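## Task

Find the round red tin sitting on a shelf in one of the storage bays and move it onto the desk, moving no other object; every other item must stay on its shelf, table or counter. The robot must not tip over or finish leaning. The tin must rest on the desk by itself, not be held there by the robot. Finish by opening the gripper and backing away.

## Robot and tools

ROBOT. A Hello Robot Stretch 3 with a single arm: a two-wheeled base (0.33 m long, 0.34 m wide), a mast carrying a lift, and a telescoping arm that reaches out to the robot's right side. The gripper cannot move forward by itself; drive the base to shift it along x. Spins pivot about the point between the drive wheels, 0.05 m behind the front edge. Stowed (arm in, wrist folded) the robot sweeps a 0.28 m radius when spinning; an unfolded level wrist reaches past that.

FRAMES. Base frame: origin on the floor between the drive wheels, x ahead, y to the left, z up. hand_pose is reported in it, at the point where closed fingertips meet; with all wrist joints at zero its x axis is up, y points back along the arm to the mast, z toward the rear. Odometry frame is the base frame as it was at scene start; base_odometry heading is in radians, left positive, -3.142 to 3.142, and wheel slip is counted as motion.

execute_actions. Argument "actions": a list holding one action (or empty, which only reports state and images). An action may contain "base", "joints", and optionally "contact_limits"; its motions begin together. "base" holds exactly one key: {"translate_m": d}, a straight drive offset in metres from the base's last reported position, forward positive, -1 to 1; or {"rotate_rad": d}, a spin offset in radians, counter-clockwise (left) positive, -3.2 to 3.2. No sideways motion exists. "joints" maps joint names to absolute targets: lift_m 0 to 1.1 (arm height on mast); arm_m 0 to 0.52 (extension); wrist_yaw_rad -1.345 to 4.42 (0 along the arm, positive toward the front, 3.0 folded over the base); wrist_pitch_rad -1.57 to 0.451 (0 level, negative tips fingers down); wrist_roll_rad -2.911 to 2.911 (0 fingers side by side); gripper_m -0.089 to 0.179 (larger is wider; real fingertip gap is about 0.007 less when nearly shut, 0.025 less when fully open, zero below 0.007); head_pan_rad -3.953 to 1.73 (0 ahead, positive left, -1.57 looks along the arm); head_tilt_rad -1.53 to 0.419 (negative looks down). Done tolerances: lift/arm/gripper ±0.004, wrist yaw/roll and head ±0.02, pitch ±0.05. "contact_limits": {"arm_m": effort percent 1 to 100}, stopping the arm once its effort hits that level; it also caps holding force until the next action. "cameras": list of head_camera, nav_camera, wrist_camera or all; null/omitted gives all, [] gives none. Bad keys or out-of-range numbers reject the whole call. Each action runs at most 15 s. Omitted joints may still be driving to earlier targets.

wait: {"seconds": 0 to 10}; commands nothing and returns state and images. zoom_image: {"camera", "region": [x0, y0, x1, y1]} in pixels of that camera's latest full image, top-left origin, at most 504 by 504. finished_scene: {"scene": integer 1 to 2} ends the current scene irreversibly and reports success; only call it when the object rests on the desk unaided and the robot is clear.

RESULTS. base_status and joint_status tell how each motion ended: done, off_target (stopped short, may still push), contact_stop, time_out, torque_fault. After the last three the target is dropped; arm and lift go slack after contact_stop until commanded again, and a slack lift can sag under load or keep pressing. on_its_own lists things not commanded this call; its "held at" is a target, not a position. motor_effort gives percent effort, positive toward larger joint values, peak in brackets; readings carry sizable bias and noise. Positive wheel effort means pushing forward. lidar_m: 12 distances from the base origin, 30-degree sectors counter-clockwise starting straight ahead (4th left, 7th behind, 10th right), in a plane 0.17 m up, range 0.15 to 12 m, "-" for nothing; it misses glass, low items, table tops, and is partly blocked by the robot's own parts. wrist_depth_mm (45 to 1000) and head_depth_mm (280 to 4000) are 7x7 grids of median depth, top-left first; the head grid matches the sideways image. base_tilt in degrees, forward and right positive, with a fixed bias up to about 4. turned_by_wheels and turned_by_imu: rotation since the previous result, left positive. A stop reported in one call cancels later robot calls in that same reply.

CAMERAS. head_camera and nav_camera move with head pan and tilt; wrist_camera rides on the gripper. Calibration lines give intrinsics and base-to-camera transforms with small errors, larger for the wrist camera.

SPEED. Full speed (0.30 m/s, 1.9 rad/s) only with lift_m under 0.30, arm_m under 0.03 and wrist_yaw_rad over 2.54; otherwise 0.10 m/s and 0.63 rad/s. Shorter robot motion is better.

GRIPPING. Close to a value below the object's width (lower squeezes harder, but the stall guard may loosen an overly hard squeeze); release by opening at least 0.02 beyond the touching value. Neither reading nor status proves a grasp; check the cameras.

CAUTIONS. Fold or unfold the wrist only with lift_m 0.32 to 0.95, wrist_pitch_rad -0.4 and roll near 0; after folding the lift may go down to 0.25. With yaw below -0.4 keep pitch at -0.5 or lower. Arm pushes above roughly 0.45 m gripper height can tip the robot, more so with raised contact limits or repeated pushes. Don't drive while holding or hooking something immovable. If snagged, reverse the last move in small steps; if tilting, pull the gripper free and lower lift_m to about 0.2. Base, wrist and head have no contact stop; prolonged wrist strain disables the servo for 10 s. Avoid dropping, slamming, knocking other items off, or hard shoves. Loose objects may occasionally be nudged by outside forces. Thinking time lets the scene keep running while the last command holds.

Each tool is called after "Call:" as name(argument=value, ...), one argument or row to a line, values as JSON.

## Session

Call:
execute_actions(
  actions=[],
)

Scene clock: 0.00 s.
base_odometry: x=+0.000 y=+0.000 heading=+0.000 (m, m, rad; odometry frame)
turned_by_wheels: +0.000 (rad since the last result)
turned_by_imu: +0.000 (rad since the last result)
base_tilt: forward=+0.1 right=+0.0 (deg)
lidar_m: 0.97 1.00 1.01 1.23 2.10 1.18 2.09 3.40 1.30 0.86 0.76 0.78
head_depth_mm: 783 794 809 818 832 845 857 / 867 879 891 909 927 941 957 / 964 982 1001 1014 1029 1045 1067 / 1118 1141 1166 1186 1185 1206 1209 / 1120 1114 1121 1119 1124 1126 1123 / 1030 1032 1034 1031 1036 1038 1035 / 953 954 959 957 958 960 963
base_status: not commanded
joint_positions: lift_m=+0.461 arm_m=-0.001 wrist_yaw_rad=+2.833 wrist_pitch_rad=-0.377 wrist_roll_rad=-0.017 gripper_m=+0.037 head_pan_rad=-0.010 head_tilt_rad=-0.006
joint_status: not commanded
motor_effort: left_wheel=+0 right_wheel=+0 lift_m=+41 arm_m=+0 wrist_yaw_rad=+1 wrist_pitch_rad=+6 wrist_roll_rad=+1 gripper_m=+0 head_pan_rad=-1 head_tilt_rad=+2 (%)
hand_pose: x=+0.0483 y=+0.0744 z=+0.4833 quat_wxyz=(+0.238, +0.701, +0.027, +0.672) (m; base frame)
wrist_depth_mm: - - - - 958 846 717 / - - - - - 878 775 / - - - - - 936 796 / - - - - - - 838 / 817 869 868 904 927 937 896 / 711 - 728 738 771 784 806 / 587 597 618 632 634 667 672
pictures: head_camera (sideways: a quarter turn clockwise sets it upright), nav_camera (sideways: a quarter turn counterclockwise sets it upright), wrist_camera
Images, in order (width x height): head_camera 896x504, nav_camera 672x504, wrist_camera 644x364.

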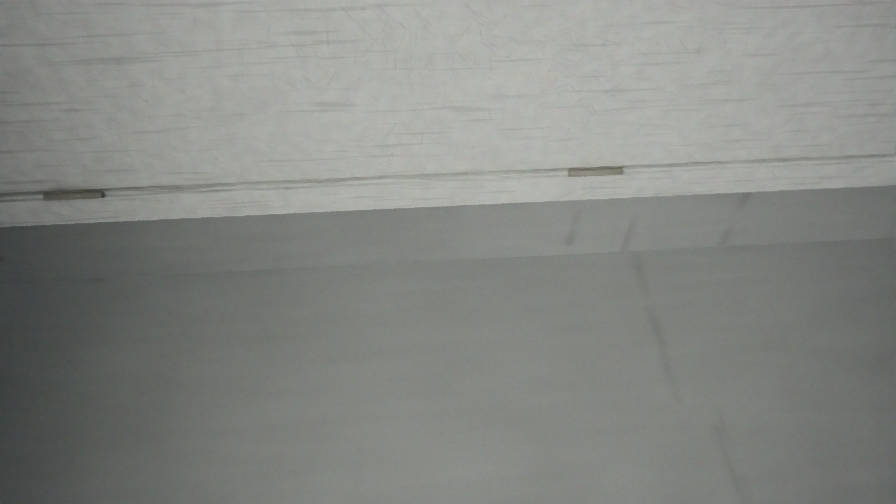

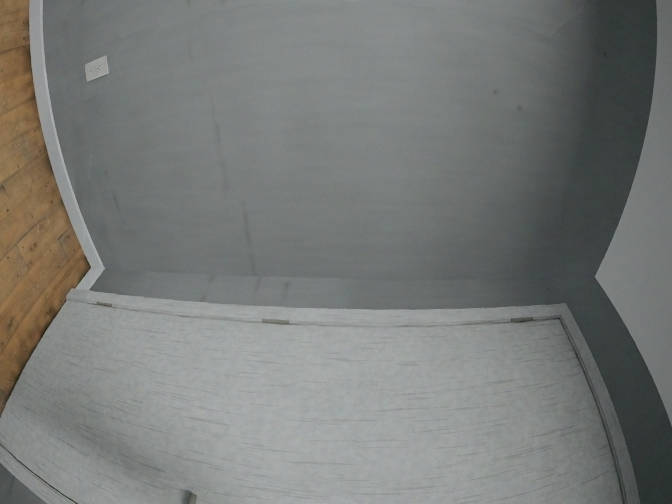

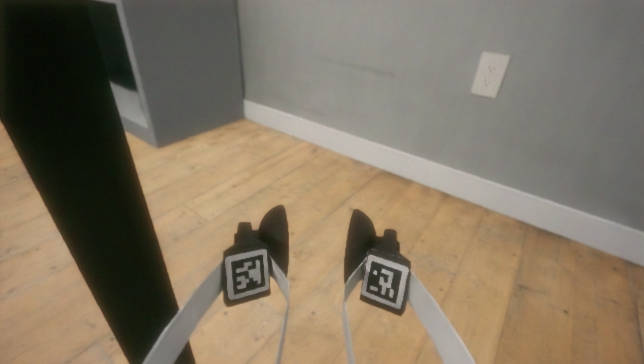

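Call:
execute_actions(
  actions=[
    {"joints":{"head_pan_rad":-3.1,"head_tilt_rad":-0.5,"lift_m":0.25}},
  ],
  cameras=["nav_camera","head_camera"],
)

Call:
execute_actions(
  actions=[
    {"joints":{"head_pan_rad":1.6}},
  ],
  cameras=["nav_camera","head_camera"],
)

Scene clock: 7.53 s.
base_odometry: x=+0.000 y=+0.000 heading=+0.000 (m, m, rad; odometry frame)
turned_by_wheels: +0.000 (rad since the last result)
turned_by_imu: +0.001 (rad since the last result)
base_tilt: forward=+0.0 right=+0.0 (deg)
lidar_m: 0.98 1.00 1.01 1.23 2.10 1.18 2.08 3.40 1.30 0.86 0.76 0.78
head_depth_mm: 1104 1176 1263 1375 1497 1468 1219 / 2146 2373 2623 2381 1734 1473 1229 / 1969 2162 2423 2502 1858 1481 1236 / 1831 1989 2198 2374 1872 1490 1237 / 1768 1952 2212 2418 1868 1489 1242 / 3229 3590 3745 2547 1883 1502 1252 / 3186 3424 3590 2581 1890 1507 1245
base_status: not commanded
joint_positions: lift_m=+0.250 arm_m=-0.001 wrist_yaw_rad=+2.833 wrist_pitch_rad=-0.378 wrist_roll_rad=-0.017 gripper_m=+0.037 head_pan_rad=-3.093 head_tilt_rad=-0.494
joint_status: all done
motor_effort: left_wheel=+0(0) right_wheel=+0(0) lift_m=+36(36) arm_m=-1(0) wrist_yaw_rad=+1(0) wrist_pitch_rad=+6(6) wrist_roll_rad=+1(1) gripper_m=+0(0) head_pan_rad=-4(50) head_tilt_rad=-2(31) (%)
hand_pose: x=+0.0483 y=+0.0743 z=+0.2719 quat_wxyz=(+0.238, +0.701, +0.027, +0.672) (m; base frame)
wrist_depth_mm: - - - - 973 835 735 / - - - - - 860 803 / - 932 957 966 - 917 803 / - 687 705 730 749 785 775 / 533 553 574 580 584 614 628 / 450 - - 479 492 495 508 / - - - 415 407 426 424
pictures: head_camera (sideways: a quarter turn clockwise sets it upright), nav_camera (sideways: a quarter turn counterclockwise sets it upright)
camera_calibration (this result's frames):
head_camera: T_world_to_cam=[[0.52171, -0.0276283, -0.852675, 1.12949], [-0.0175234, -0.999612, 0.0216676, -0.0299281], [-0.852943, 0.00363757, -0.521992, 0.645195], [0, 0, 0, 1]] pos_world=[-0.0394768, -0.00105756, 1.30052]
nav_camera: T_world_to_cam=[[-0.507265, -0.0519709, 0.860222, -1.07819], [-0.0808675, 0.996646, 0.0125262, 0.036141], [-0.857988, -0.0632099, -0.509766, 0.623728], [0, 0, 0, 1]] pos_world=[-0.00885345, -0.0526283, 1.24498]
Images, in order (width x height): head_camera 896x504, nav_camera 672x504.

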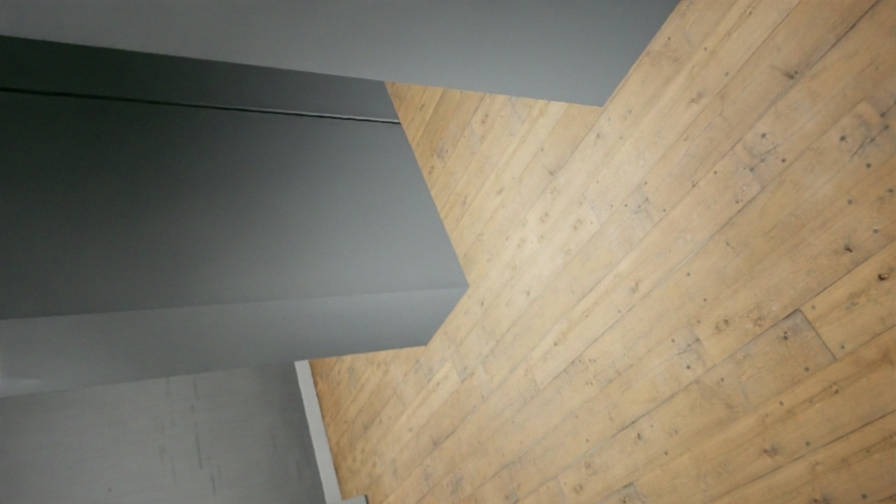

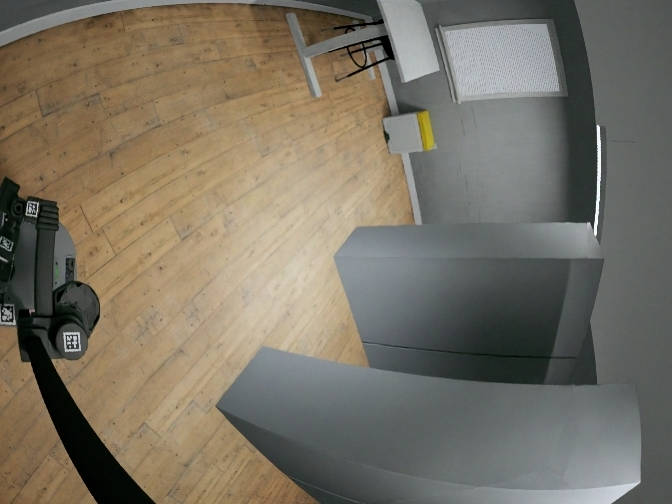

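Scene clock: 10.07 s.
base_odometry: x=+0.000 y=+0.000 heading=+0.000 (m, m, rad; odometry frame)
turned_by_wheels: +0.000 (rad since the last result)
turned_by_imu: +0.000 (rad since the last result)
base_tilt: forward=+0.0 right=+0.0 (deg)
lidar_m: 0.97 1.00 1.01 1.23 2.10 1.18 2.09 3.40 1.30 0.86 0.76 0.78
head_depth_mm: 947 1026 1099 1198 1311 1390 1223 / 1045 1127 1224 1357 1507 1476 1226 / 1156 1259 1392 1541 1697 1480 1232 / 1166 1272 1408 1570 1731 1480 1235 / 1080 1171 1285 1414 1584 1484 1239 / 1007 1092 1230 1586 1818 1488 1272 / 1669 1794 1943 2139 1894 1551 -
base_status: not commanded
joint_positions: lift_m=+0.250 arm_m=-0.001 wrist_yaw_rad=+2.833 wrist_pitch_rad=-0.378 wrist_roll_rad=-0.017 gripper_m=+0.037 head_pan_rad=+1.593 head_tilt_rad=-0.494
joint_status: all done
motor_effort: left_wheel=+0(0) right_wheel=+0(0) lift_m=+36(36) arm_m=+0(0) wrist_yaw_rad=+0(0) wrist_pitch_rad=+6(6) wrist_roll_rad=+1(1) gripper_m=+1(0) head_pan_rad=+4(51) head_tilt_rad=-3(2) (%)
hand_pose: x=+0.0483 y=+0.0743 z=+0.2719 quat_wxyz=(+0.238, +0.701, +0.027, +0.672) (m; base frame)
wrist_depth_mm: - - - - 982 839 725 / - - - - - 874 768 / - 914 939 991 - 921 778 / - 683 719 734 749 765 795 / 532 557 574 583 617 615 633 / 449 - - 479 494 487 503 / - - - 412 412 419 430
pictures: head_camera (sideways: a quarter turn clockwise sets it upright), nav_camera (sideways: a quarter turn counterclockwise sets it upright)
camera_calibration (this result's frames):
head_camera: T_world_to_cam=[[-0.0416118, -0.520781, -0.852675, 1.13293], [-0.998782, 0.044329, 0.0216676, -0.0239424], [0.0265142, 0.852538, -0.521992, 0.63983], [0, 0, 0, 1]] pos_world=[0.00626532, 0.0455888, 1.30052]
nav_camera: T_world_to_cam=[[-0.0383462, 0.508476, 0.860222, -1.08105], [0.998457, 0.0541061, 0.0125262, 0.0295571], [-0.040174, 0.859374, -0.509766, 0.618739], [0, 0, 0, 1]] pos_world=[-0.0461083, 0.0163597, 1.24498]
Images, in order (width x height): head_camera 896x504, nav_camera 672x504.

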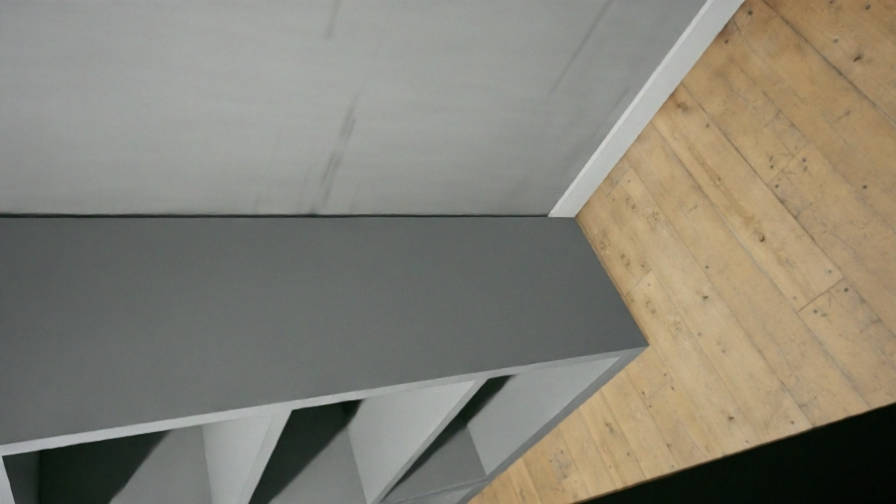

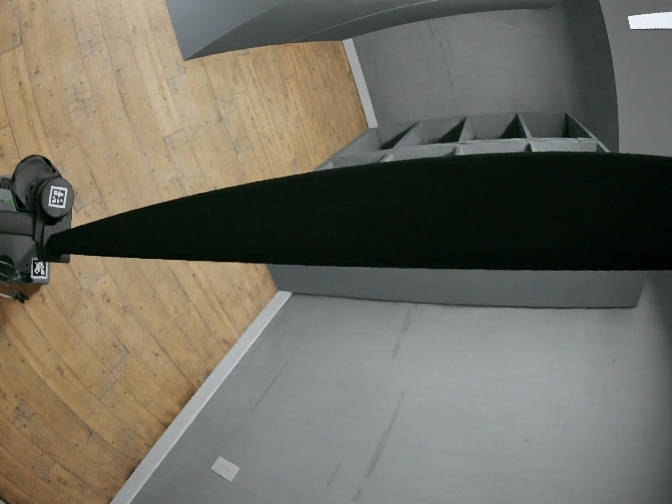

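Call:
execute_actions(
  actions=[
    {"base":{"rotate_rad":-2.75},"joints":{"head_pan_rad":0,"head_tilt_rad":-0.6}},
  ],
  cameras=["nav_camera"],
)

Call:
execute_actions(
  actions=[
    {"base":{"translate_m":1.0},"joints":{"head_pan_rad":-1.4}},
  ],
  cameras=["nav_camera","head_camera"],
)

Scene clock: 20.70 s.
base_odometry: x=+0.000 y=+0.000 heading=-2.750 (m, m, rad; odometry frame)
turned_by_wheels: -2.750 (rad since the last result)
turned_by_imu: -2.699 (rad since the last result)
base_tilt: forward=+0.1 right=+0.0 (deg)
lidar_m: 2.25 1.57 0.91 0.76 0.77 0.90 1.00 1.00 1.16 1.23 1.18 1.29
head_depth_mm: 1685 1860 2143 2137 1654 1379 1167 / 1941 2099 2233 2135 1679 1375 1168 / 3285 3712 2940 2138 1681 1375 1171 / 3242 3580 2988 2135 1689 1381 1177 / 3160 3265 3020 2165 1696 1390 1177 / 3017 3427 3055 2191 1699 1395 1183 / 2970 2465 2893 2199 1702 1402 1183
base_status: done
joint_positions: lift_m=+0.250 arm_m=-0.001 wrist_yaw_rad=+2.833 wrist_pitch_rad=-0.378 wrist_roll_rad=-0.017 gripper_m=+0.037 head_pan_rad=+0.007 head_tilt_rad=-0.593
joint_status: all done
motor_effort: left_wheel=+4(18) right_wheel=-3(8) lift_m=+37(36) arm_m=-1(1) wrist_yaw_rad=+0(1) wrist_pitch_rad=+6(6) wrist_roll_rad=+1(1) gripper_m=+1(0) head_pan_rad=-4(51) head_tilt_rad=-3(16) (%)
hand_pose: x=+0.0483 y=+0.0743 z=+0.2719 quat_wxyz=(+0.238, +0.701, +0.027, +0.672) (m; base frame)
wrist_depth_mm: - 652 796 897 - - - / - 711 848 - - - - / - 779 863 975 - - - / - 695 709 737 730 775 813 / 533 557 580 578 610 609 636 / 449 - - 474 495 501 502 / - - - 403 414 420 426
pictures: nav_camera (sideways: a quarter turn counterclockwise sets it upright)
camera_calibration (this result's frames):
nav_camera: T_world_to_cam=[[0.591802, 0.0313147, 0.805475, -1.01351], [0.0402463, -0.999147, 0.0092742, 0.0396373], [0.805078, 0.0269289, -0.592558, 0.721297], [0, 0, 0, 1]] pos_world=[0.0175021, 0.0519175, 1.2434]
Images, in order (width x height): nav_camera 672x504.

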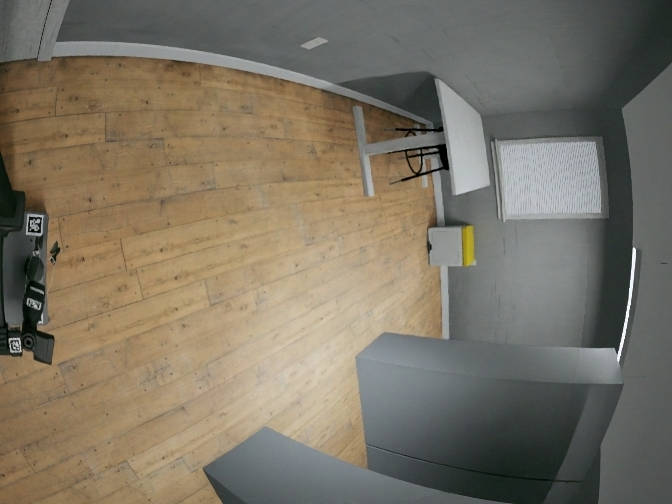

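Scene clock: 25.63 s.
base_odometry: x=-0.924 y=-0.382 heading=-2.750 (m, m, rad; odometry frame)
turned_by_wheels: +0.000 (rad since the last result)
turned_by_imu: +0.007 (rad since the last result)
base_tilt: forward=+0.0 right=+0.0 (deg)
lidar_m: 2.41 1.30 1.20 1.04 1.04 1.22 1.97 1.73 0.99 0.87 1.56 1.18
head_depth_mm: 720 808 918 1067 1259 1368 1166 / 711 796 903 1045 1235 1382 1174 / 703 787 889 1023 1210 1351 1171 / 1412 1421 1738 1923 1635 1379 1175 / 2230 2495 2708 2175 1701 1390 1178 / 2215 2442 2697 2173 1699 1389 1190 / 2196 2450 2655 2187 1706 1395 1187
base_status: done
joint_positions: lift_m=+0.250 arm_m=-0.001 wrist_yaw_rad=+2.833 wrist_pitch_rad=-0.378 wrist_roll_rad=-0.017 gripper_m=+0.037 head_pan_rad=-1.393 head_tilt_rad=-0.594
joint_status: all done
motor_effort: left_wheel=+3(17) right_wheel=-3(6) lift_m=+36(36) arm_m=-1(1) wrist_yaw_rad=+0(1) wrist_pitch_rad=+6(6) wrist_roll_rad=+1(1) gripper_m=+0(1) head_pan_rad=-4(49) head_tilt_rad=-3(4) (%)
hand_pose: x=+0.0483 y=+0.0743 z=+0.2719 quat_wxyz=(+0.238, +0.701, +0.027, +0.672) (m; base frame)
wrist_depth_mm: - 879 - - - - - / - 962 - - - - - / - 932 963 996 - - - / - 710 700 736 774 790 801 / 532 563 574 581 607 608 635 / 452 - - 475 496 495 506 / - - - 409 414 429 430
pictures: head_camera (sideways: a quarter turn clockwise sets it upright), nav_camera (sideways: a quarter turn counterclockwise sets it upright)
camera_calibration (this result's frames):
head_camera: T_world_to_cam=[[-0.0543344, 0.602064, -0.796597, 1.05989], [0.993877, 0.109478, 0.0149527, -0.0273533], [0.0962125, -0.790906, -0.604326, 0.746522], [0, 0, 0, 1]] pos_world=[0.0129494, -0.0446977, 1.29586]
nav_camera: T_world_to_cam=[[0.131555, -0.578287, 0.805157, -1.01029], [-0.977756, -0.209542, 0.00925637, 0.0458704], [0.163362, -0.788465, -0.592989, 0.725773], [0, 0, 0, 1]] pos_world=[0.0591947, -0.00237808, 1.24339]
Images, in order (width x height): head_camera 896x504, nav_camera 672x504.

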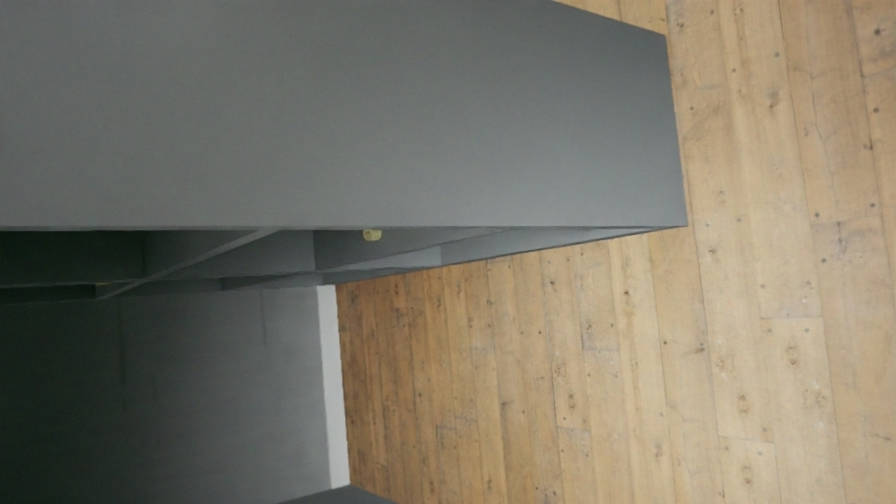

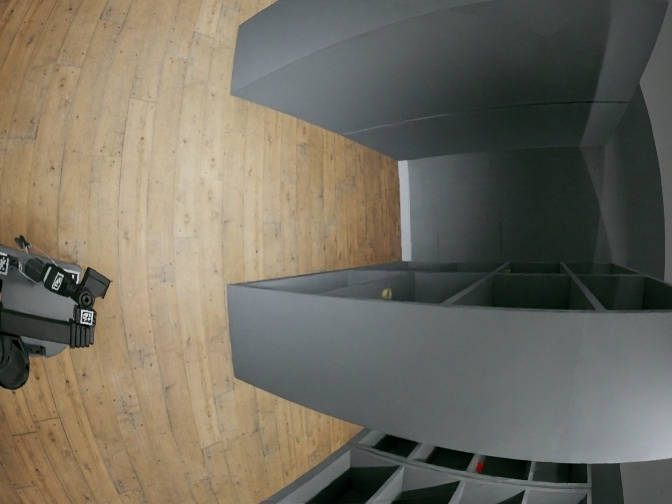

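Call:
execute_actions(
  actions=[
    {"base":{"rotate_rad":-2.35},"joints":{"head_pan_rad":0,"head_tilt_rad":-0.6}},
  ],
  cameras=[],
)

Call:
execute_actions(
  actions=[
    {"base":{"translate_m":0.8},"joints":{"head_pan_rad":-0.5}},
  ],
  cameras=["nav_camera","head_camera"],
)

Scene clock: 41.37 s.
base_odometry: x=-0.924 y=-0.382 heading=+1.184 (m, m, rad; odometry frame)
turned_by_wheels: -2.350 (rad since the last result)
turned_by_imu: -2.306 (rad since the last result)
base_tilt: forward=+0.1 right=-0.1 (deg)
lidar_m: 1.72 0.89 0.87 1.17 1.25 1.65 1.30 1.07 1.04 1.09 1.49 1.96
head_depth_mm: 1583 1738 1930 2049 1667 1375 1163 / 1672 1834 2042 2142 1673 1378 1169 / 1700 1917 2152 2155 1674 1385 1175 / 1483 1683 1897 2074 1691 1391 1175 / 1898 2177 2422 2155 1691 1390 1183 / 2019 2276 2434 2179 1707 1397 1180 / 1930 2078 2312 2182 1600 1335 1187
base_status: done
joint_positions: lift_m=+0.250 arm_m=-0.001 wrist_yaw_rad=+2.833 wrist_pitch_rad=-0.378 wrist_roll_rad=-0.017 gripper_m=+0.037 head_pan_rad=-0.007 head_tilt_rad=-0.594
joint_status: all done
motor_effort: left_wheel=+4(18) right_wheel=-3(10) lift_m=+37(37) arm_m=-1(1) wrist_yaw_rad=+0(0) wrist_pitch_rad=+6(6) wrist_roll_rad=+1(1) gripper_m=-1(1) head_pan_rad=+4(49) head_tilt_rad=-3(3) (%)
hand_pose: x=+0.0483 y=+0.0742 z=+0.2719 quat_wxyz=(+0.238, +0.701, +0.027, +0.672) (m; base frame)
wrist_depth_mm: - - - - - 746 705 / - - - - - 805 752 / - 929 982 961 956 846 850 / - 685 711 746 752 762 823 / 541 554 561 579 607 606 611 / 449 - - 476 499 501 519 / - - - 407 417 422 427
pictures: none
No camera images: the call's "cameras" was empty. Leave "cameras" out to get every camera's image.

Scene clock: 45.73 s.
base_odometry: x=-0.622 y=+0.359 heading=+1.184 (m, m, rad; odometry frame)
turned_by_wheels: +0.000 (rad since the last result)
turned_by_imu: +0.006 (rad since the last result)
base_tilt: forward=+0.0 right=+0.0 (deg)
lidar_m: 0.92 1.55 0.46 0.46 0.65 1.96 2.01 1.50 1.45 1.51 1.32 1.28
head_depth_mm: 1037 1159 1310 1499 1639 1375 1165 / 1037 1160 1316 1506 1648 1385 1170 / 1042 1166 1314 1514 1643 1381 1177 / 1041 1164 1321 1521 1656 1384 1168 / 1046 1167 1316 1517 1664 1387 1178 / 1048 1167 1321 1486 1597 1396 1180 / 1039 1134 1155 1154 1219 1353 1180
base_status: done
joint_positions: lift_m=+0.250 arm_m=-0.001 wrist_yaw_rad=+2.833 wrist_pitch_rad=-0.378 wrist_roll_rad=-0.017 gripper_m=+0.037 head_pan_rad=-0.493 head_tilt_rad=-0.594
joint_status: all done
motor_effort: left_wheel=+4(17) right_wheel=-3(8) lift_m=+37(36) arm_m=-1(1) wrist_yaw_rad=+0(0) wrist_pitch_rad=+6(6) wrist_roll_rad=+1(1) gripper_m=+0(0) head_pan_rad=-4(38) head_tilt_rad=-3(3) (%)
hand_pose: x=+0.0483 y=+0.0742 z=+0.2719 quat_wxyz=(+0.238, +0.701, +0.027, +0.672) (m; base frame)
wrist_depth_mm: - 512 480 484 - - - / - 578 534 545 - - - / - 620 581 608 - - - / - 661 634 655 756 784 797 / 537 560 566 581 623 615 618 / 452 - - 476 489 490 514 / - - - 408 409 427 428
pictures: head_camera (sideways: a quarter turn clockwise sets it upright), nav_camera (sideways: a quarter turn counterclockwise sets it upright)
camera_calibration (this result's frames):
head_camera: T_world_to_cam=[[-0.505453, 0.331786, -0.796515, 1.06253], [0.532127, 0.846533, 0.0149434, -0.0245245], [0.679234, -0.416294, -0.604434, 0.743107], [0, 0, 0, 1]] pos_world=[0.0453678, -0.0224225, 1.29585]
nav_camera: T_world_to_cam=[[0.534836, -0.25652, 0.805077, -1.01264], [-0.443725, -0.896115, 0.00925185, 0.0426187], [0.719068, -0.36218, -0.593099, 0.722526], [0, 0, 0, 1]] pos_world=[0.0409637, 0.0401128, 1.24339]
Images, in order (width x height): head_camera 896x504, nav_camera 672x504.

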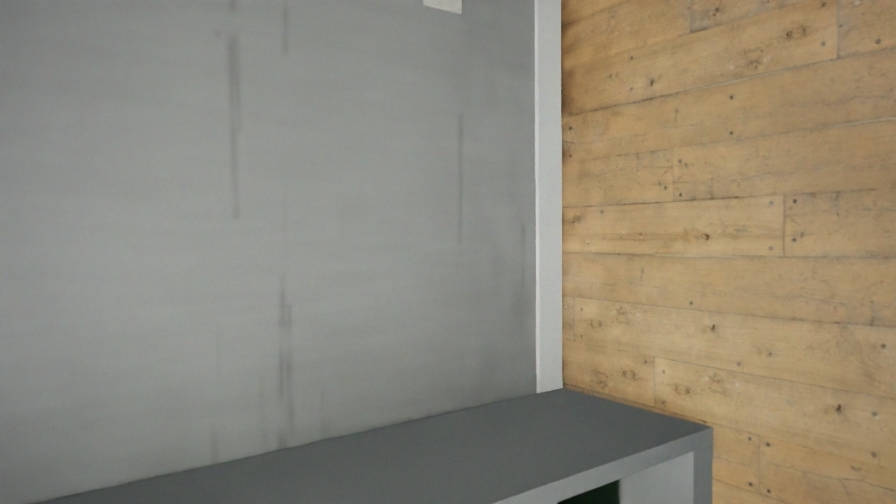

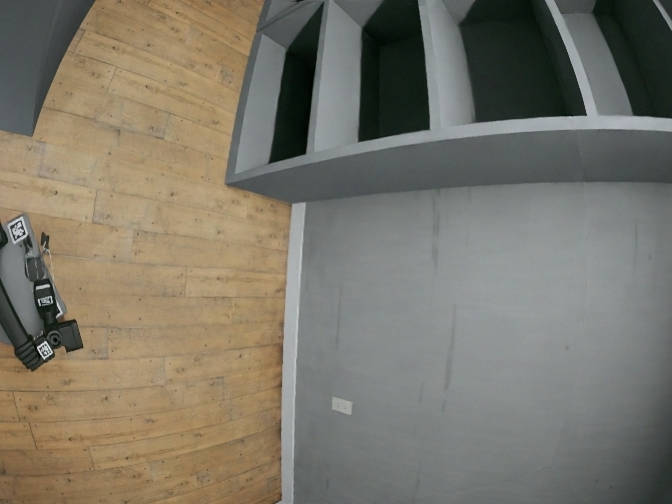

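Call:
execute_actions(
  actions=[
    {"joints":{"head_pan_rad":0.4,"head_tilt_rad":-0.8}},
  ],
  cameras=["nav_camera","head_camera"],
)

Scene clock: 51.43 s.
base_odometry: x=-0.622 y=+0.359 heading=+1.184 (m, m, rad; odometry frame)
turned_by_wheels: +0.000 (rad since the last result)
turned_by_imu: +0.001 (rad since the last result)
base_tilt: forward=+0.1 right=+0.0 (deg)
lidar_m: 0.93 1.55 0.45 0.46 0.65 1.96 2.01 1.50 1.45 1.51 1.32 1.28
head_depth_mm: 905 1388 1084 1257 1443 1248 1101 / 1037 1488 1280 1619 1425 1253 1100 / 1120 1607 1380 1632 1449 1255 1100 / 1407 1550 1868 1705 1441 1251 1100 / 1337 1550 1909 1725 1454 1251 1105 / 2062 2295 2146 1731 1458 1256 1107 / 1973 2229 2128 1734 1459 1256 1051
base_status: not commanded
joint_positions: lift_m=+0.250 arm_m=-0.001 wrist_yaw_rad=+2.833 wrist_pitch_rad=-0.378 wrist_roll_rad=-0.017 gripper_m=+0.037 head_pan_rad=+0.393 head_tilt_rad=-0.790
joint_status: all done
motor_effort: left_wheel=+4(4) right_wheel=-3(3) lift_m=+36(36) arm_m=-1(1) wrist_yaw_rad=+1(0) wrist_pitch_rad=+6(6) wrist_roll_rad=+1(1) gripper_m=+1(0) head_pan_rad=+4(50) head_tilt_rad=-5(19) (%)
hand_pose: x=+0.0483 y=+0.0742 z=+0.2719 quat_wxyz=(+0.238, +0.701, +0.027, +0.672) (m; base frame)
wrist_depth_mm: - 524 483 476 - - - / - 564 528 547 - - - / - 633 578 619 - - - / - 678 644 676 752 769 809 / 528 545 573 580 596 622 613 / 458 - - 482 493 501 510 / - - - 408 414 421 429
pictures: head_camera (sideways: a quarter turn clockwise sets it upright), nav_camera (sideways: a quarter turn counterclockwise sets it upright)
camera_calibration (this result's frames):
head_camera: T_world_to_cam=[[-0.709363, -0.236469, -0.663993, 0.891063], [-0.317424, 0.948283, 0.00139974, -0.00170777], [0.629322, 0.21176, -0.747737, 0.929803], [0, 0, 0, 1]] pos_world=[0.0463994, 0.0154328, 1.28691]
nav_camera: T_world_to_cam=[[0.671378, 0.307552, 0.674288, -0.843015], [0.414312, -0.910131, 0.00259961, 0.0460466], [0.61449, 0.27762, -0.738464, 0.912243], [0, 0, 0, 1]] pos_world=[-0.0136605, 0.0479223, 1.24197]
Images, in order (width x height): head_camera 896x504, nav_camera 672x504.

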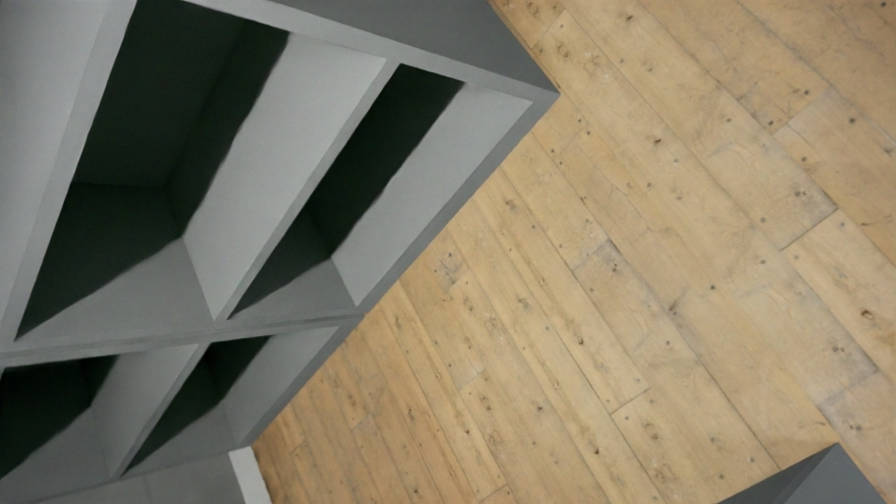

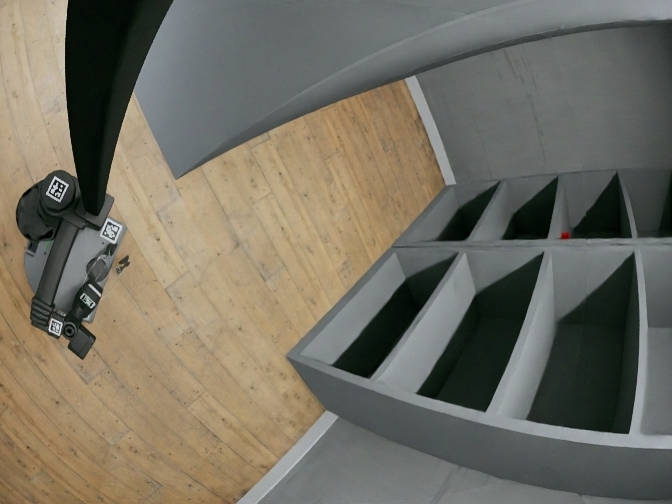

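Call:
execute_actions(
  actions=[
    {"base":{"translate_m":0.35}},
  ],
  cameras=[],
)

Call:
execute_actions(
  actions=[
    {"base":{"rotate_rad":1.05},"joints":{"head_pan_rad":-0.7,"head_tilt_rad":-0.5}},
  ],
  cameras=[],
)

Call:
execute_actions(
  actions=[
    {"base":{"translate_m":0.8}},
  ],
  cameras=["nav_camera","head_camera"],
)

Scene clock: 67.70 s.
base_odometry: x=-0.490 y=+0.683 heading=+1.184 (m, m, rad; odometry frame)
turned_by_wheels: +0.000 (rad since the last result)
turned_by_imu: +0.003 (rad since the last result)
base_tilt: forward=+0.1 right=+0.0 (deg)
lidar_m: 0.58 1.25 1.38 0.55 0.52 1.79 2.27 1.70 1.62 1.36 1.01 0.89
head_depth_mm: 900 631 1148 754 1085 1243 1099 / 908 662 1237 1010 1052 1223 1101 / 909 730 1240 1064 1355 1251 1101 / 914 1404 1244 1543 1419 1257 1099 / 918 1284 1330 1634 1455 1252 1101 / 1004 1205 1533 1720 1455 1257 1103 / 1152 1787 2052 1732 1451 1259 1107
base_status: done
joint_positions: lift_m=+0.250 arm_m=-0.001 wrist_yaw_rad=+2.833 wrist_pitch_rad=-0.378 wrist_roll_rad=-0.017 gripper_m=+0.037 head_pan_rad=+0.393 head_tilt_rad=-0.791
joint_status: not commanded
motor_effort: left_wheel=+3(16) right_wheel=-2(6) lift_m=+37(37) arm_m=-1(1) wrist_yaw_rad=+0(0) wrist_pitch_rad=+6(6) wrist_roll_rad=+1(1) gripper_m=+0(1) head_pan_rad=+4(4) head_tilt_rad=-4(5) (%)
hand_pose: x=+0.0483 y=+0.0742 z=+0.2718 quat_wxyz=(+0.238, +0.701, +0.027, +0.672) (m; base frame)
wrist_depth_mm: - 516 775 - - - 903 / - 551 819 - - - 972 / - 594 855 984 - - 922 / - 623 695 730 749 769 727 / 539 555 576 584 608 596 615 / 453 - - 478 494 493 507 / - - - 407 412 423 427
pictures: none
No camera images: the call's "cameras" was empty. Leave "cameras" out to get every camera's image.

Scene clock: 69.67 s.
base_odometry: x=-0.490 y=+0.683 heading=+2.234 (m, m, rad; odometry frame)
turned_by_wheels: +1.050 (rad since the last result)
turned_by_imu: +1.031 (rad since the last result)
base_tilt: forward=+0.0 right=+0.0 (deg)
lidar_m: 1.38 0.55 0.48 1.79 2.26 1.69 1.62 1.36 1.01 0.90 0.58 1.25
head_depth_mm: 910 985 866 621 687 791 1072 / 993 1081 875 1262 1081 920 1127 / 1100 1199 880 1374 1086 1340 1180 / 1179 1280 957 1451 1174 1392 1228 / 1108 1217 1152 1397 1576 1447 1227 / 1029 1113 1210 1367 1678 1486 1238 / 997 1306 1973 2143 1872 1488 1236
base_status: done
joint_positions: lift_m=+0.250 arm_m=-0.001 wrist_yaw_rad=+2.833 wrist_pitch_rad=-0.378 wrist_roll_rad=-0.017 gripper_m=+0.037 head_pan_rad=-0.693 head_tilt_rad=-0.507
joint_status: all done
motor_effort: left_wheel=-4(12) right_wheel=+3(11) lift_m=+36(37) arm_m=-1(1) wrist_yaw_rad=+1(0) wrist_pitch_rad=+6(6) wrist_roll_rad=+1(1) gripper_m=+1(1) head_pan_rad=-4(52) head_tilt_rad=+4(26) (%)
hand_pose: x=+0.0483 y=+0.0742 z=+0.2718 quat_wxyz=(+0.238, +0.701, +0.027, +0.672) (m; base frame)
wrist_depth_mm: - - - - 470 489 534 / - - - 916 519 539 609 / - 916 955 865 553 614 689 / - 718 693 705 624 690 735 / 537 550 566 583 599 606 623 / 456 - - 476 485 496 512 / - - - 405 416 426 425
pictures: none
No camera images: the call's "cameras" was empty. Leave "cameras" out to get every camera's image.

Scene clock: 74.03 s.
base_odometry: x=-0.982 y=+1.314 heading=+2.234 (m, m, rad; odometry frame)
turned_by_wheels: +0.000 (rad since the last result)
turned_by_imu: +0.006 (rad since the last result)
base_tilt: forward=+0.0 right=+0.0 (deg)
lidar_m: 1.26 0.51 0.38 0.37 0.39 0.55 2.41 0.74 0.75 1.00 0.64 1.36
head_depth_mm: 508 547 597 652 803 863 1139 / 1031 1104 669 728 808 916 1086 / 1140 1239 883 1422 1088 1352 1191 / 1272 1382 1040 1459 1224 1399 1227 / 1247 1350 1159 1468 1668 1476 1231 / 1164 1253 1361 1484 1677 1481 1238 / 1097 1199 1312 1430 1560 1496 1241
base_status: done
joint_positions: lift_m=+0.250 arm_m=-0.001 wrist_yaw_rad=+2.833 wrist_pitch_rad=-0.378 wrist_roll_rad=-0.017 gripper_m=+0.037 head_pan_rad=-0.693 head_tilt_rad=-0.507
joint_status: not commanded
motor_effort: left_wheel=-4(11) right_wheel=+3(11) lift_m=+37(36) arm_m=-1(1) wrist_yaw_rad=+0(1) wrist_pitch_rad=+6(6) wrist_roll_rad=+1(1) gripper_m=+0(1) head_pan_rad=-4(4) head_tilt_rad=+3(4) (%)
hand_pose: x=+0.0483 y=+0.0742 z=+0.2718 quat_wxyz=(+0.238, +0.701, +0.027, +0.672) (m; base frame)
wrist_depth_mm: - 342 363 394 420 455 497 / - 370 394 427 467 499 543 / - 406 435 468 520 569 630 / - 444 484 516 573 642 719 / 447 503 515 558 598 617 638 / 456 - - 480 497 501 508 / - - - 413 416 428 431
pictures: head_camera (sideways: a quarter turn clockwise sets it upright), nav_camera (sideways: a quarter turn counterclockwise sets it upright)
camera_calibration (this result's frames):
head_camera: T_world_to_cam=[[-0.374393, 0.379809, -0.845917, 1.12614], [0.688449, 0.724986, 0.0208132, -0.0331219], [0.621183, -0.574578, -0.532909, 0.650407], [0, 0, 0, 1]] pos_world=[0.0404011, -0.0299975, 1.29992]
nav_camera: T_world_to_cam=[[0.417593, -0.311426, 0.853598, -1.07519], [-0.613571, -0.789546, 0.0121113, 0.0399309], [0.670184, -0.528801, -0.520791, 0.62875], [0, 0, 0, 1]] pos_world=[0.0521152, 0.0291686, 1.24475]
Images, in order (width x height): head_camera 896x504, nav_camera 672x504.

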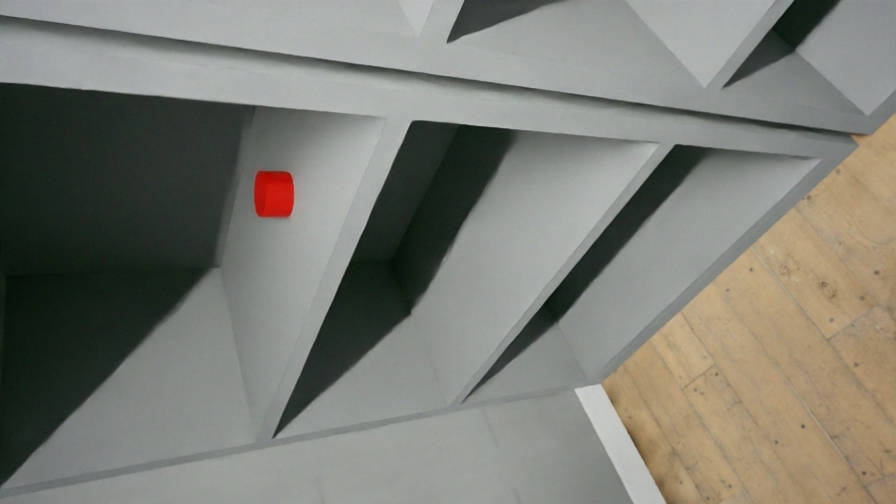

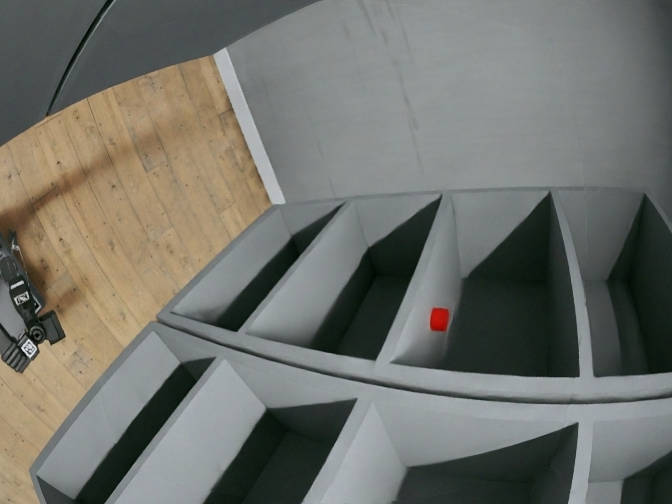

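Call:
execute_actions(
  actions=[
    {"base":{"translate_m":0.6},"joints":{"lift_m":0.93}},
  ],
  cameras=[],
)

Call:
execute_actions(
  actions=[
    {"joints":{"wrist_yaw_rad":0,"gripper_m":0.15,"head_pan_rad":-1.57,"head_tilt_rad":-0.6}},
  ],
  cameras=[],
)

Call:
execute_actions(
  actions=[
    {"joints":{"wrist_pitch_rad":0}},
  ],
)

Scene clock: 99.10 s.
base_odometry: x=-1.351 y=+1.787 heading=+2.233 (m, m, rad; odometry frame)
turned_by_wheels: +0.000 (rad since the last result)
turned_by_imu: +0.006 (rad since the last result)
base_tilt: forward=+0.1 right=+0.0 (deg)
lidar_m: 0.72 0.47 0.36 0.35 0.36 0.52 3.01 1.24 0.59 0.76 0.92 0.74
head_depth_mm: 914 1015 867 1221 1075 890 1143 / 830 929 878 1195 1078 1272 1165 / 756 835 881 1057 1105 1335 1211 / 719 788 873 989 1116 1297 1233 / 692 754 827 916 1025 1162 1221 / 646 697 762 833 922 1030 1151 / 602 648 701 764 837 928 1041
base_status: done
joint_positions: lift_m=+0.930 arm_m=-0.001 wrist_yaw_rad=+2.833 wrist_pitch_rad=-0.379 wrist_roll_rad=-0.017 gripper_m=+0.037 head_pan_rad=-0.693 head_tilt_rad=-0.506
joint_status: all done
motor_effort: left_wheel=-5(16) right_wheel=+3(10) lift_m=+46(49) arm_m=-1(1) wrist_yaw_rad=+0(0) wrist_pitch_rad=+6(6) wrist_roll_rad=+1(1) gripper_m=+0(1) head_pan_rad=-5(4) head_tilt_rad=+3(3) (%)
hand_pose: x=+0.0483 y=+0.0742 z=+0.9515 quat_wxyz=(+0.238, +0.701, +0.027, +0.672) (m; base frame)
wrist_depth_mm: - 322 345 370 396 424 461 / - 349 371 397 434 476 521 / - 384 409 441 477 540 594 / - 420 455 492 544 610 640 / 417 459 493 544 608 707 669 / 468 - 547 638 728 803 689 / 527 573 657 742 847 909 689
pictures: none
No camera images: the call's "cameras" was empty. Leave "cameras" out to get every camera's image.

Scene clock: 101.50 s.
base_odometry: x=-1.351 y=+1.787 heading=+2.233 (m, m, rad; odometry frame)
turned_by_wheels: +0.000 (rad since the last result)
turned_by_imu: +0.000 (rad since the last result)
base_tilt: forward=+0.1 right=+0.0 (deg)
lidar_m: 0.72 0.47 0.36 0.35 0.36 0.52 3.01 1.24 0.59 0.76 0.92 0.74
head_depth_mm: 501 511 570 657 721 - - / 762 777 666 797 906 - - / 827 911 708 1175 - - - / 829 918 711 1177 1033 1229 1149 / 831 923 718 1177 1028 1247 1152 / 828 922 715 1176 1008 1249 1158 / 828 927 729 1175 1009 1258 1160
base_status: not commanded
joint_positions: lift_m=+0.930 arm_m=-0.001 wrist_yaw_rad=+0.002 wrist_pitch_rad=-0.379 wrist_roll_rad=-0.017 gripper_m=+0.150 head_pan_rad=-1.563 head_tilt_rad=-0.592
joint_status: all done
motor_effort: left_wheel=-5(4) right_wheel=+3(3) lift_m=+45(45) arm_m=-1(1) wrist_yaw_rad=-2(3) wrist_pitch_rad=+6(6) wrist_roll_rad=+1(0) gripper_m=+1(96) head_pan_rad=-4(49) head_tilt_rad=-4(13) (%)
hand_pose: x=-0.0210 y=-0.3734 z=+0.9515 quat_wxyz=(+0.701, +0.135, -0.688, -0.131) (m; base frame)
wrist_depth_mm: 454 488 448 623 571 298 282 / 330 328 325 324 319 314 307 / 790 863 861 860 594 343 337 / 777 949 989 924 580 368 873 / 729 779 788 806 554 413 854 / 637 613 641 662 527 - 684 / 855 952 591 595 563 562 606
pictures: none
No camera images: the call's "cameras" was empty. Leave "cameras" out to get every camera's image.

Scene clock: 102.50 s.
base_odometry: x=-1.351 y=+1.787 heading=+2.233 (m, m, rad; odometry frame)
turned_by_wheels: +0.000 (rad since the last result)
turned_by_imu: +0.000 (rad since the last result)
base_tilt: forward=+0.0 right=+0.0 (deg)
lidar_m: 0.72 0.47 0.36 0.35 0.36 0.52 3.02 1.24 0.59 0.76 0.92 0.74
head_depth_mm: 502 512 571 658 721 - - / 761 774 666 720 816 - - / 828 912 708 1176 - - - / 826 914 712 1173 - 1239 1151 / 825 922 718 1152 1001 1251 1157 / 830 924 714 1181 1007 1251 1157 / 828 924 729 1177 1008 1252 1162
base_status: not commanded
joint_positions: lift_m=+0.930 arm_m=-0.001 wrist_yaw_rad=+0.002 wrist_pitch_rad=-0.022 wrist_roll_rad=-0.017 gripper_m=+0.150 head_pan_rad=-1.563 head_tilt_rad=-0.592
joint_status: all done
motor_effort: left_wheel=-5(5) right_wheel=+3(3) lift_m=+45(46) arm_m=-1(1) wrist_yaw_rad=-3(2) wrist_pitch_rad=+9(8) wrist_roll_rad=+1(1) gripper_m=+1(0) head_pan_rad=-4(5) head_tilt_rad=-3(4) (%)
hand_pose: x=-0.0209 y=-0.3999 z=+1.0390 quat_wxyz=(+0.713, +0.009, -0.701, -0.007) (m; base frame)
wrist_depth_mm: 739 768 735 742 680 301 298 / 761 763 769 749 641 314 312 / 758 797 771 790 611 330 774 / 433 464 502 533 495 332 603 / 726 348 353 351 347 339 345 / 794 879 899 853 546 - 873 / 732 819 839 826 531 375 862
pictures: head_camera (sideways: a quarter turn clockwise sets it upright), nav_camera (sideways: a quarter turn counterclockwise sets it upright), wrist_camera
camera_calibration (this result's frames):
head_camera: T_world_to_cam=[[0.0482386, 0.601489, -0.797423, 1.06034], [0.998079, -0.0600971, 0.0150462, -0.0275007], [-0.0388727, -0.796617, -0.603233, 0.745924], [0, 0, 0, 1]] pos_world=[0.00529454, -0.0452205, 1.29592]
nav_camera: T_world_to_cam=[[0.0318899, -0.591096, 0.80597, -1.01074], [-0.999107, -0.0412187, 0.00930205, 0.0459411], [0.0277227, -0.805547, -0.591883, 0.725161], [0, 0, 0, 1]] pos_world=[0.0580291, -0.0114001, 1.24341]
wrist_camera: T_world_to_cam=[[-0.997359, 0.0314401, 0.0654743, -0.0839645], [-0.0576554, 0.205534, -0.97695, 1.12416], [-0.0441726, -0.978145, -0.203179, -0.0104267], [0, 0, 0, 1]] pos_world=[-0.0193897, -0.238612, 1.10162]
Images, in order (width x height): head_camera 896x504, nav_camera 672x504, wrist_camera 644x364.

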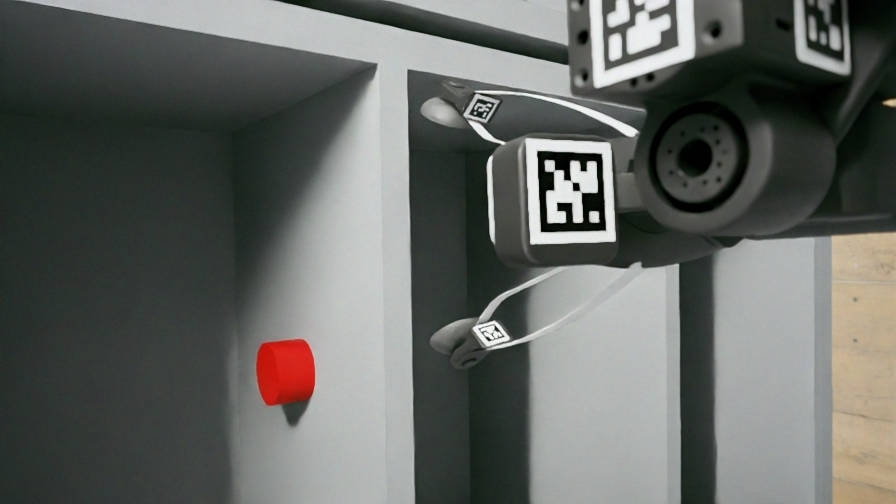

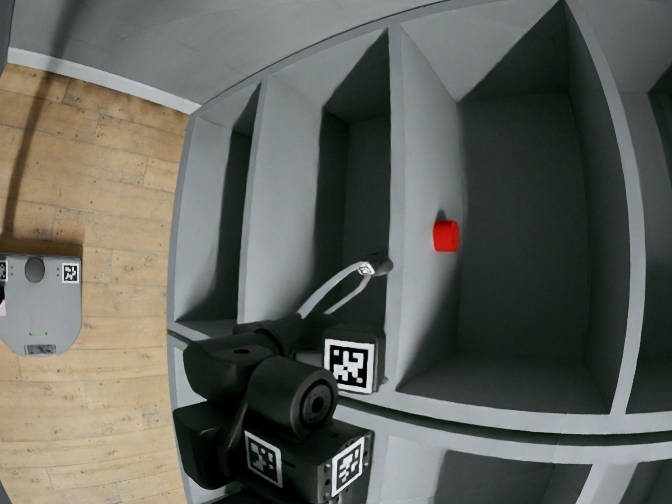

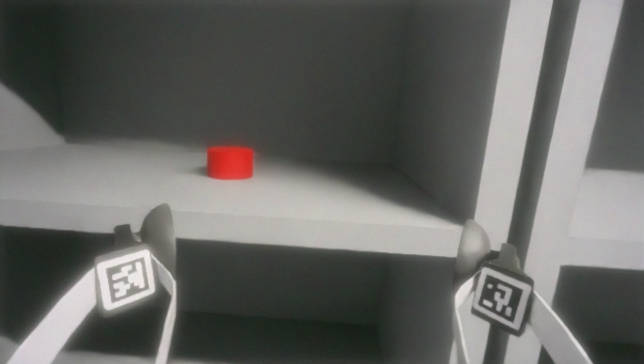

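Call:
execute_actions(
  actions=[
    {"base":{"translate_m":0.125},"joints":{"lift_m":0.935}},
  ],
  cameras=[],
)

Call:
execute_actions(
  actions=[
    {"joints":{"arm_m":0.17},"contact_limits":{"arm_m":25}},
  ],
)

Scene clock: 112.57 s.
base_odometry: x=-1.428 y=+1.885 heading=+2.233 (m, m, rad; odometry frame)
turned_by_wheels: +0.000 (rad since the last result)
turned_by_imu: +0.002 (rad since the last result)
base_tilt: forward=+0.1 right=-0.1 (deg)
lidar_m: 0.60 0.47 0.35 0.34 0.36 0.51 3.14 1.36 0.64 1.03 0.80 0.62
head_depth_mm: 815 880 698 894 899 - - / 832 914 703 1131 1022 - - / 829 915 707 1185 - - - / 835 915 711 1181 - 1243 1152 / 833 923 717 1157 1000 1251 1150 / 833 927 723 1184 1004 1251 1159 / 833 927 727 1185 1009 1254 1159
base_status: done
joint_positions: lift_m=+0.935 arm_m=-0.001 wrist_yaw_rad=+0.002 wrist_pitch_rad=-0.021 wrist_roll_rad=-0.017 gripper_m=+0.150 head_pan_rad=-1.563 head_tilt_rad=-0.592
joint_status: all done
motor_effort: left_wheel=-4(5) right_wheel=+3(9) lift_m=+46(46) arm_m=-1(1) wrist_yaw_rad=-2(2) wrist_pitch_rad=+8(8) wrist_roll_rad=+1(1) gripper_m=-1(1) head_pan_rad=-5(4) head_tilt_rad=-3(4) (%)
hand_pose: x=-0.0210 y=-0.3999 z=+1.0442 quat_wxyz=(+0.713, +0.008, -0.701, -0.007) (m; base frame)
wrist_depth_mm: 614 763 756 738 716 537 344 / 614 787 773 775 750 520 342 / 638 814 802 792 798 516 332 / 450 486 529 514 613 487 333 / 597 364 360 357 353 382 348 / 650 924 924 887 862 - 357 / 723 804 852 843 819 509 366
pictures: none
No camera images: the call's "cameras" was empty. Leave "cameras" out to get every camera's image.

Scene clock: 115.07 s.
base_odometry: x=-1.428 y=+1.885 heading=+2.233 (m, m, rad; odometry frame)
turned_by_wheels: +0.000 (rad since the last result)
turned_by_imu: +0.000 (rad since the last result)
base_tilt: forward=+0.0 right=+0.0 (deg)
lidar_m: 0.60 0.46 0.35 0.34 0.36 0.51 3.14 1.36 0.65 1.03 0.80 0.61
head_depth_mm: 811 876 739 - 907 967 1122 / 832 912 787 - 952 1209 1147 / 830 914 793 - 962 1248 1151 / 833 914 729 1167 967 1246 1150 / 831 922 730 1189 1001 1243 1157 / 834 926 720 1184 1007 1253 1162 / 832 932 727 1190 1008 1257 1163
base_status: not commanded
joint_positions: lift_m=+0.935 arm_m=+0.170 wrist_yaw_rad=+0.001 wrist_pitch_rad=-0.020 wrist_roll_rad=-0.017 gripper_m=+0.150 head_pan_rad=-1.563 head_tilt_rad=-0.593
joint_status: all done
motor_effort: left_wheel=-4(4) right_wheel=+3(3) lift_m=+46(46) arm_m=+4(5) wrist_yaw_rad=-1(3) wrist_pitch_rad=+8(8) wrist_roll_rad=+1(1) gripper_m=+1(0) head_pan_rad=-4(3) head_tilt_rad=-3(3) (%)
contact_limits: arm_m 25 (drawing in: default 24, maximum 39; extending or still: default 33, maximum 54)
hand_pose: x=-0.0212 y=-0.5703 z=+1.0443 quat_wxyz=(+0.713, +0.008, -0.701, -0.007) (m; base frame)
wrist_depth_mm: 594 579 568 572 577 554 356 / 599 614 621 598 595 539 350 / 631 620 617 625 608 534 342 / 455 486 513 445 607 491 335 / 280 312 304 315 331 384 319 / 212 198 212 221 227 - 244 / 190 187 185 185 181 180 183
pictures: head_camera (sideways: a quarter turn clockwise sets it upright), nav_camera (sideways: a quarter turn counterclockwise sets it upright), wrist_camera
camera_calibration (this result's frames):
head_camera: T_world_to_cam=[[0.0483879, 0.601732, -0.797231, 1.06009], [0.998064, -0.0603528, 0.0150244, -0.0274722], [-0.0390744, -0.796414, -0.603488, 0.746257], [0, 0, 0, 1]] pos_world=[0.00528315, -0.0452184, 1.29591]
nav_camera: T_world_to_cam=[[0.0317433, -0.591362, 0.805781, -1.01049], [-0.999117, -0.0409705, 0.00929141, 0.0459551], [0.0275187, -0.805364, -0.592141, 0.725498], [0, 0, 0, 1]] pos_world=[0.0580261, -0.0113945, 1.24341]
wrist_camera: T_world_to_cam=[[-0.997323, 0.032635, 0.0654336, -0.0785129], [-0.0574242, 0.204415, -0.977199, 1.16398], [-0.0452664, -0.97834, -0.201993, -0.177464], [0, 0, 0, 1]] pos_world=[-0.0194954, -0.408991, 1.10673]
Images, in order (width x height): head_camera 896x504, nav_camera 672x504, wrist_camera 644x364.

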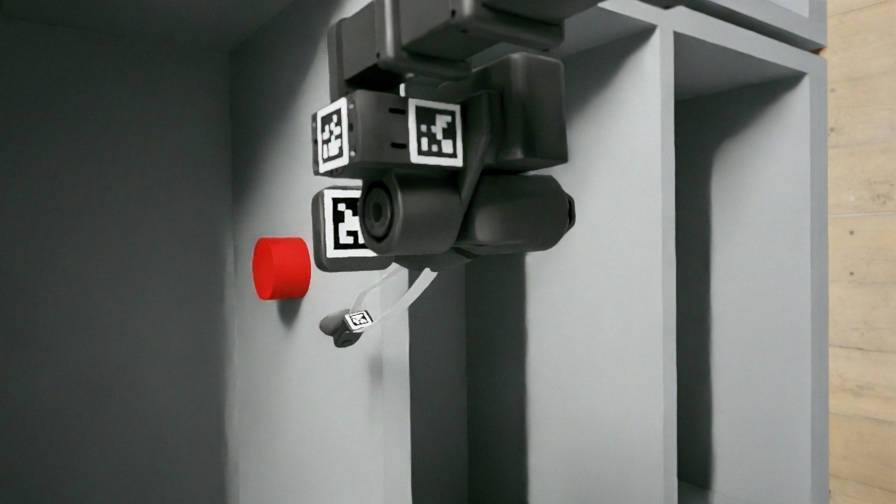

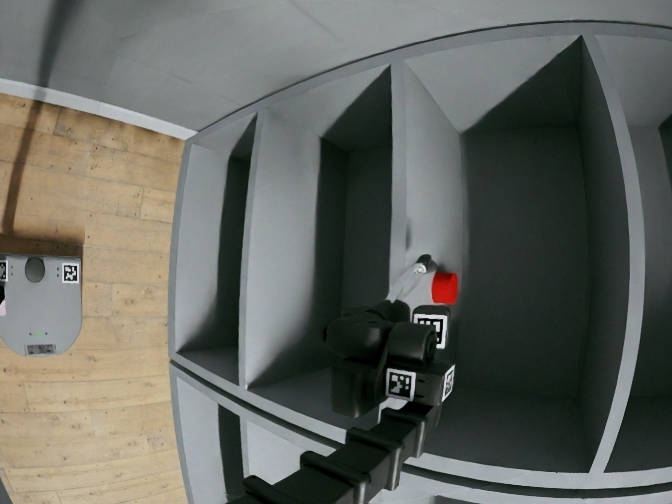

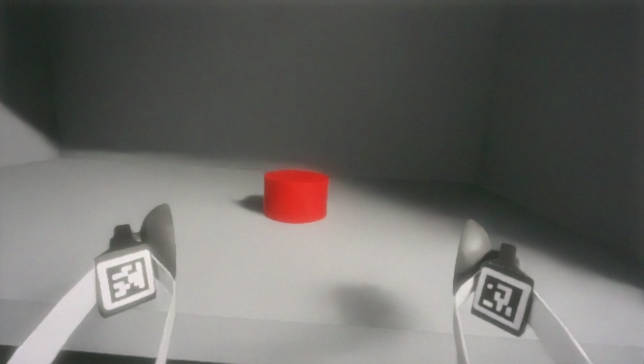

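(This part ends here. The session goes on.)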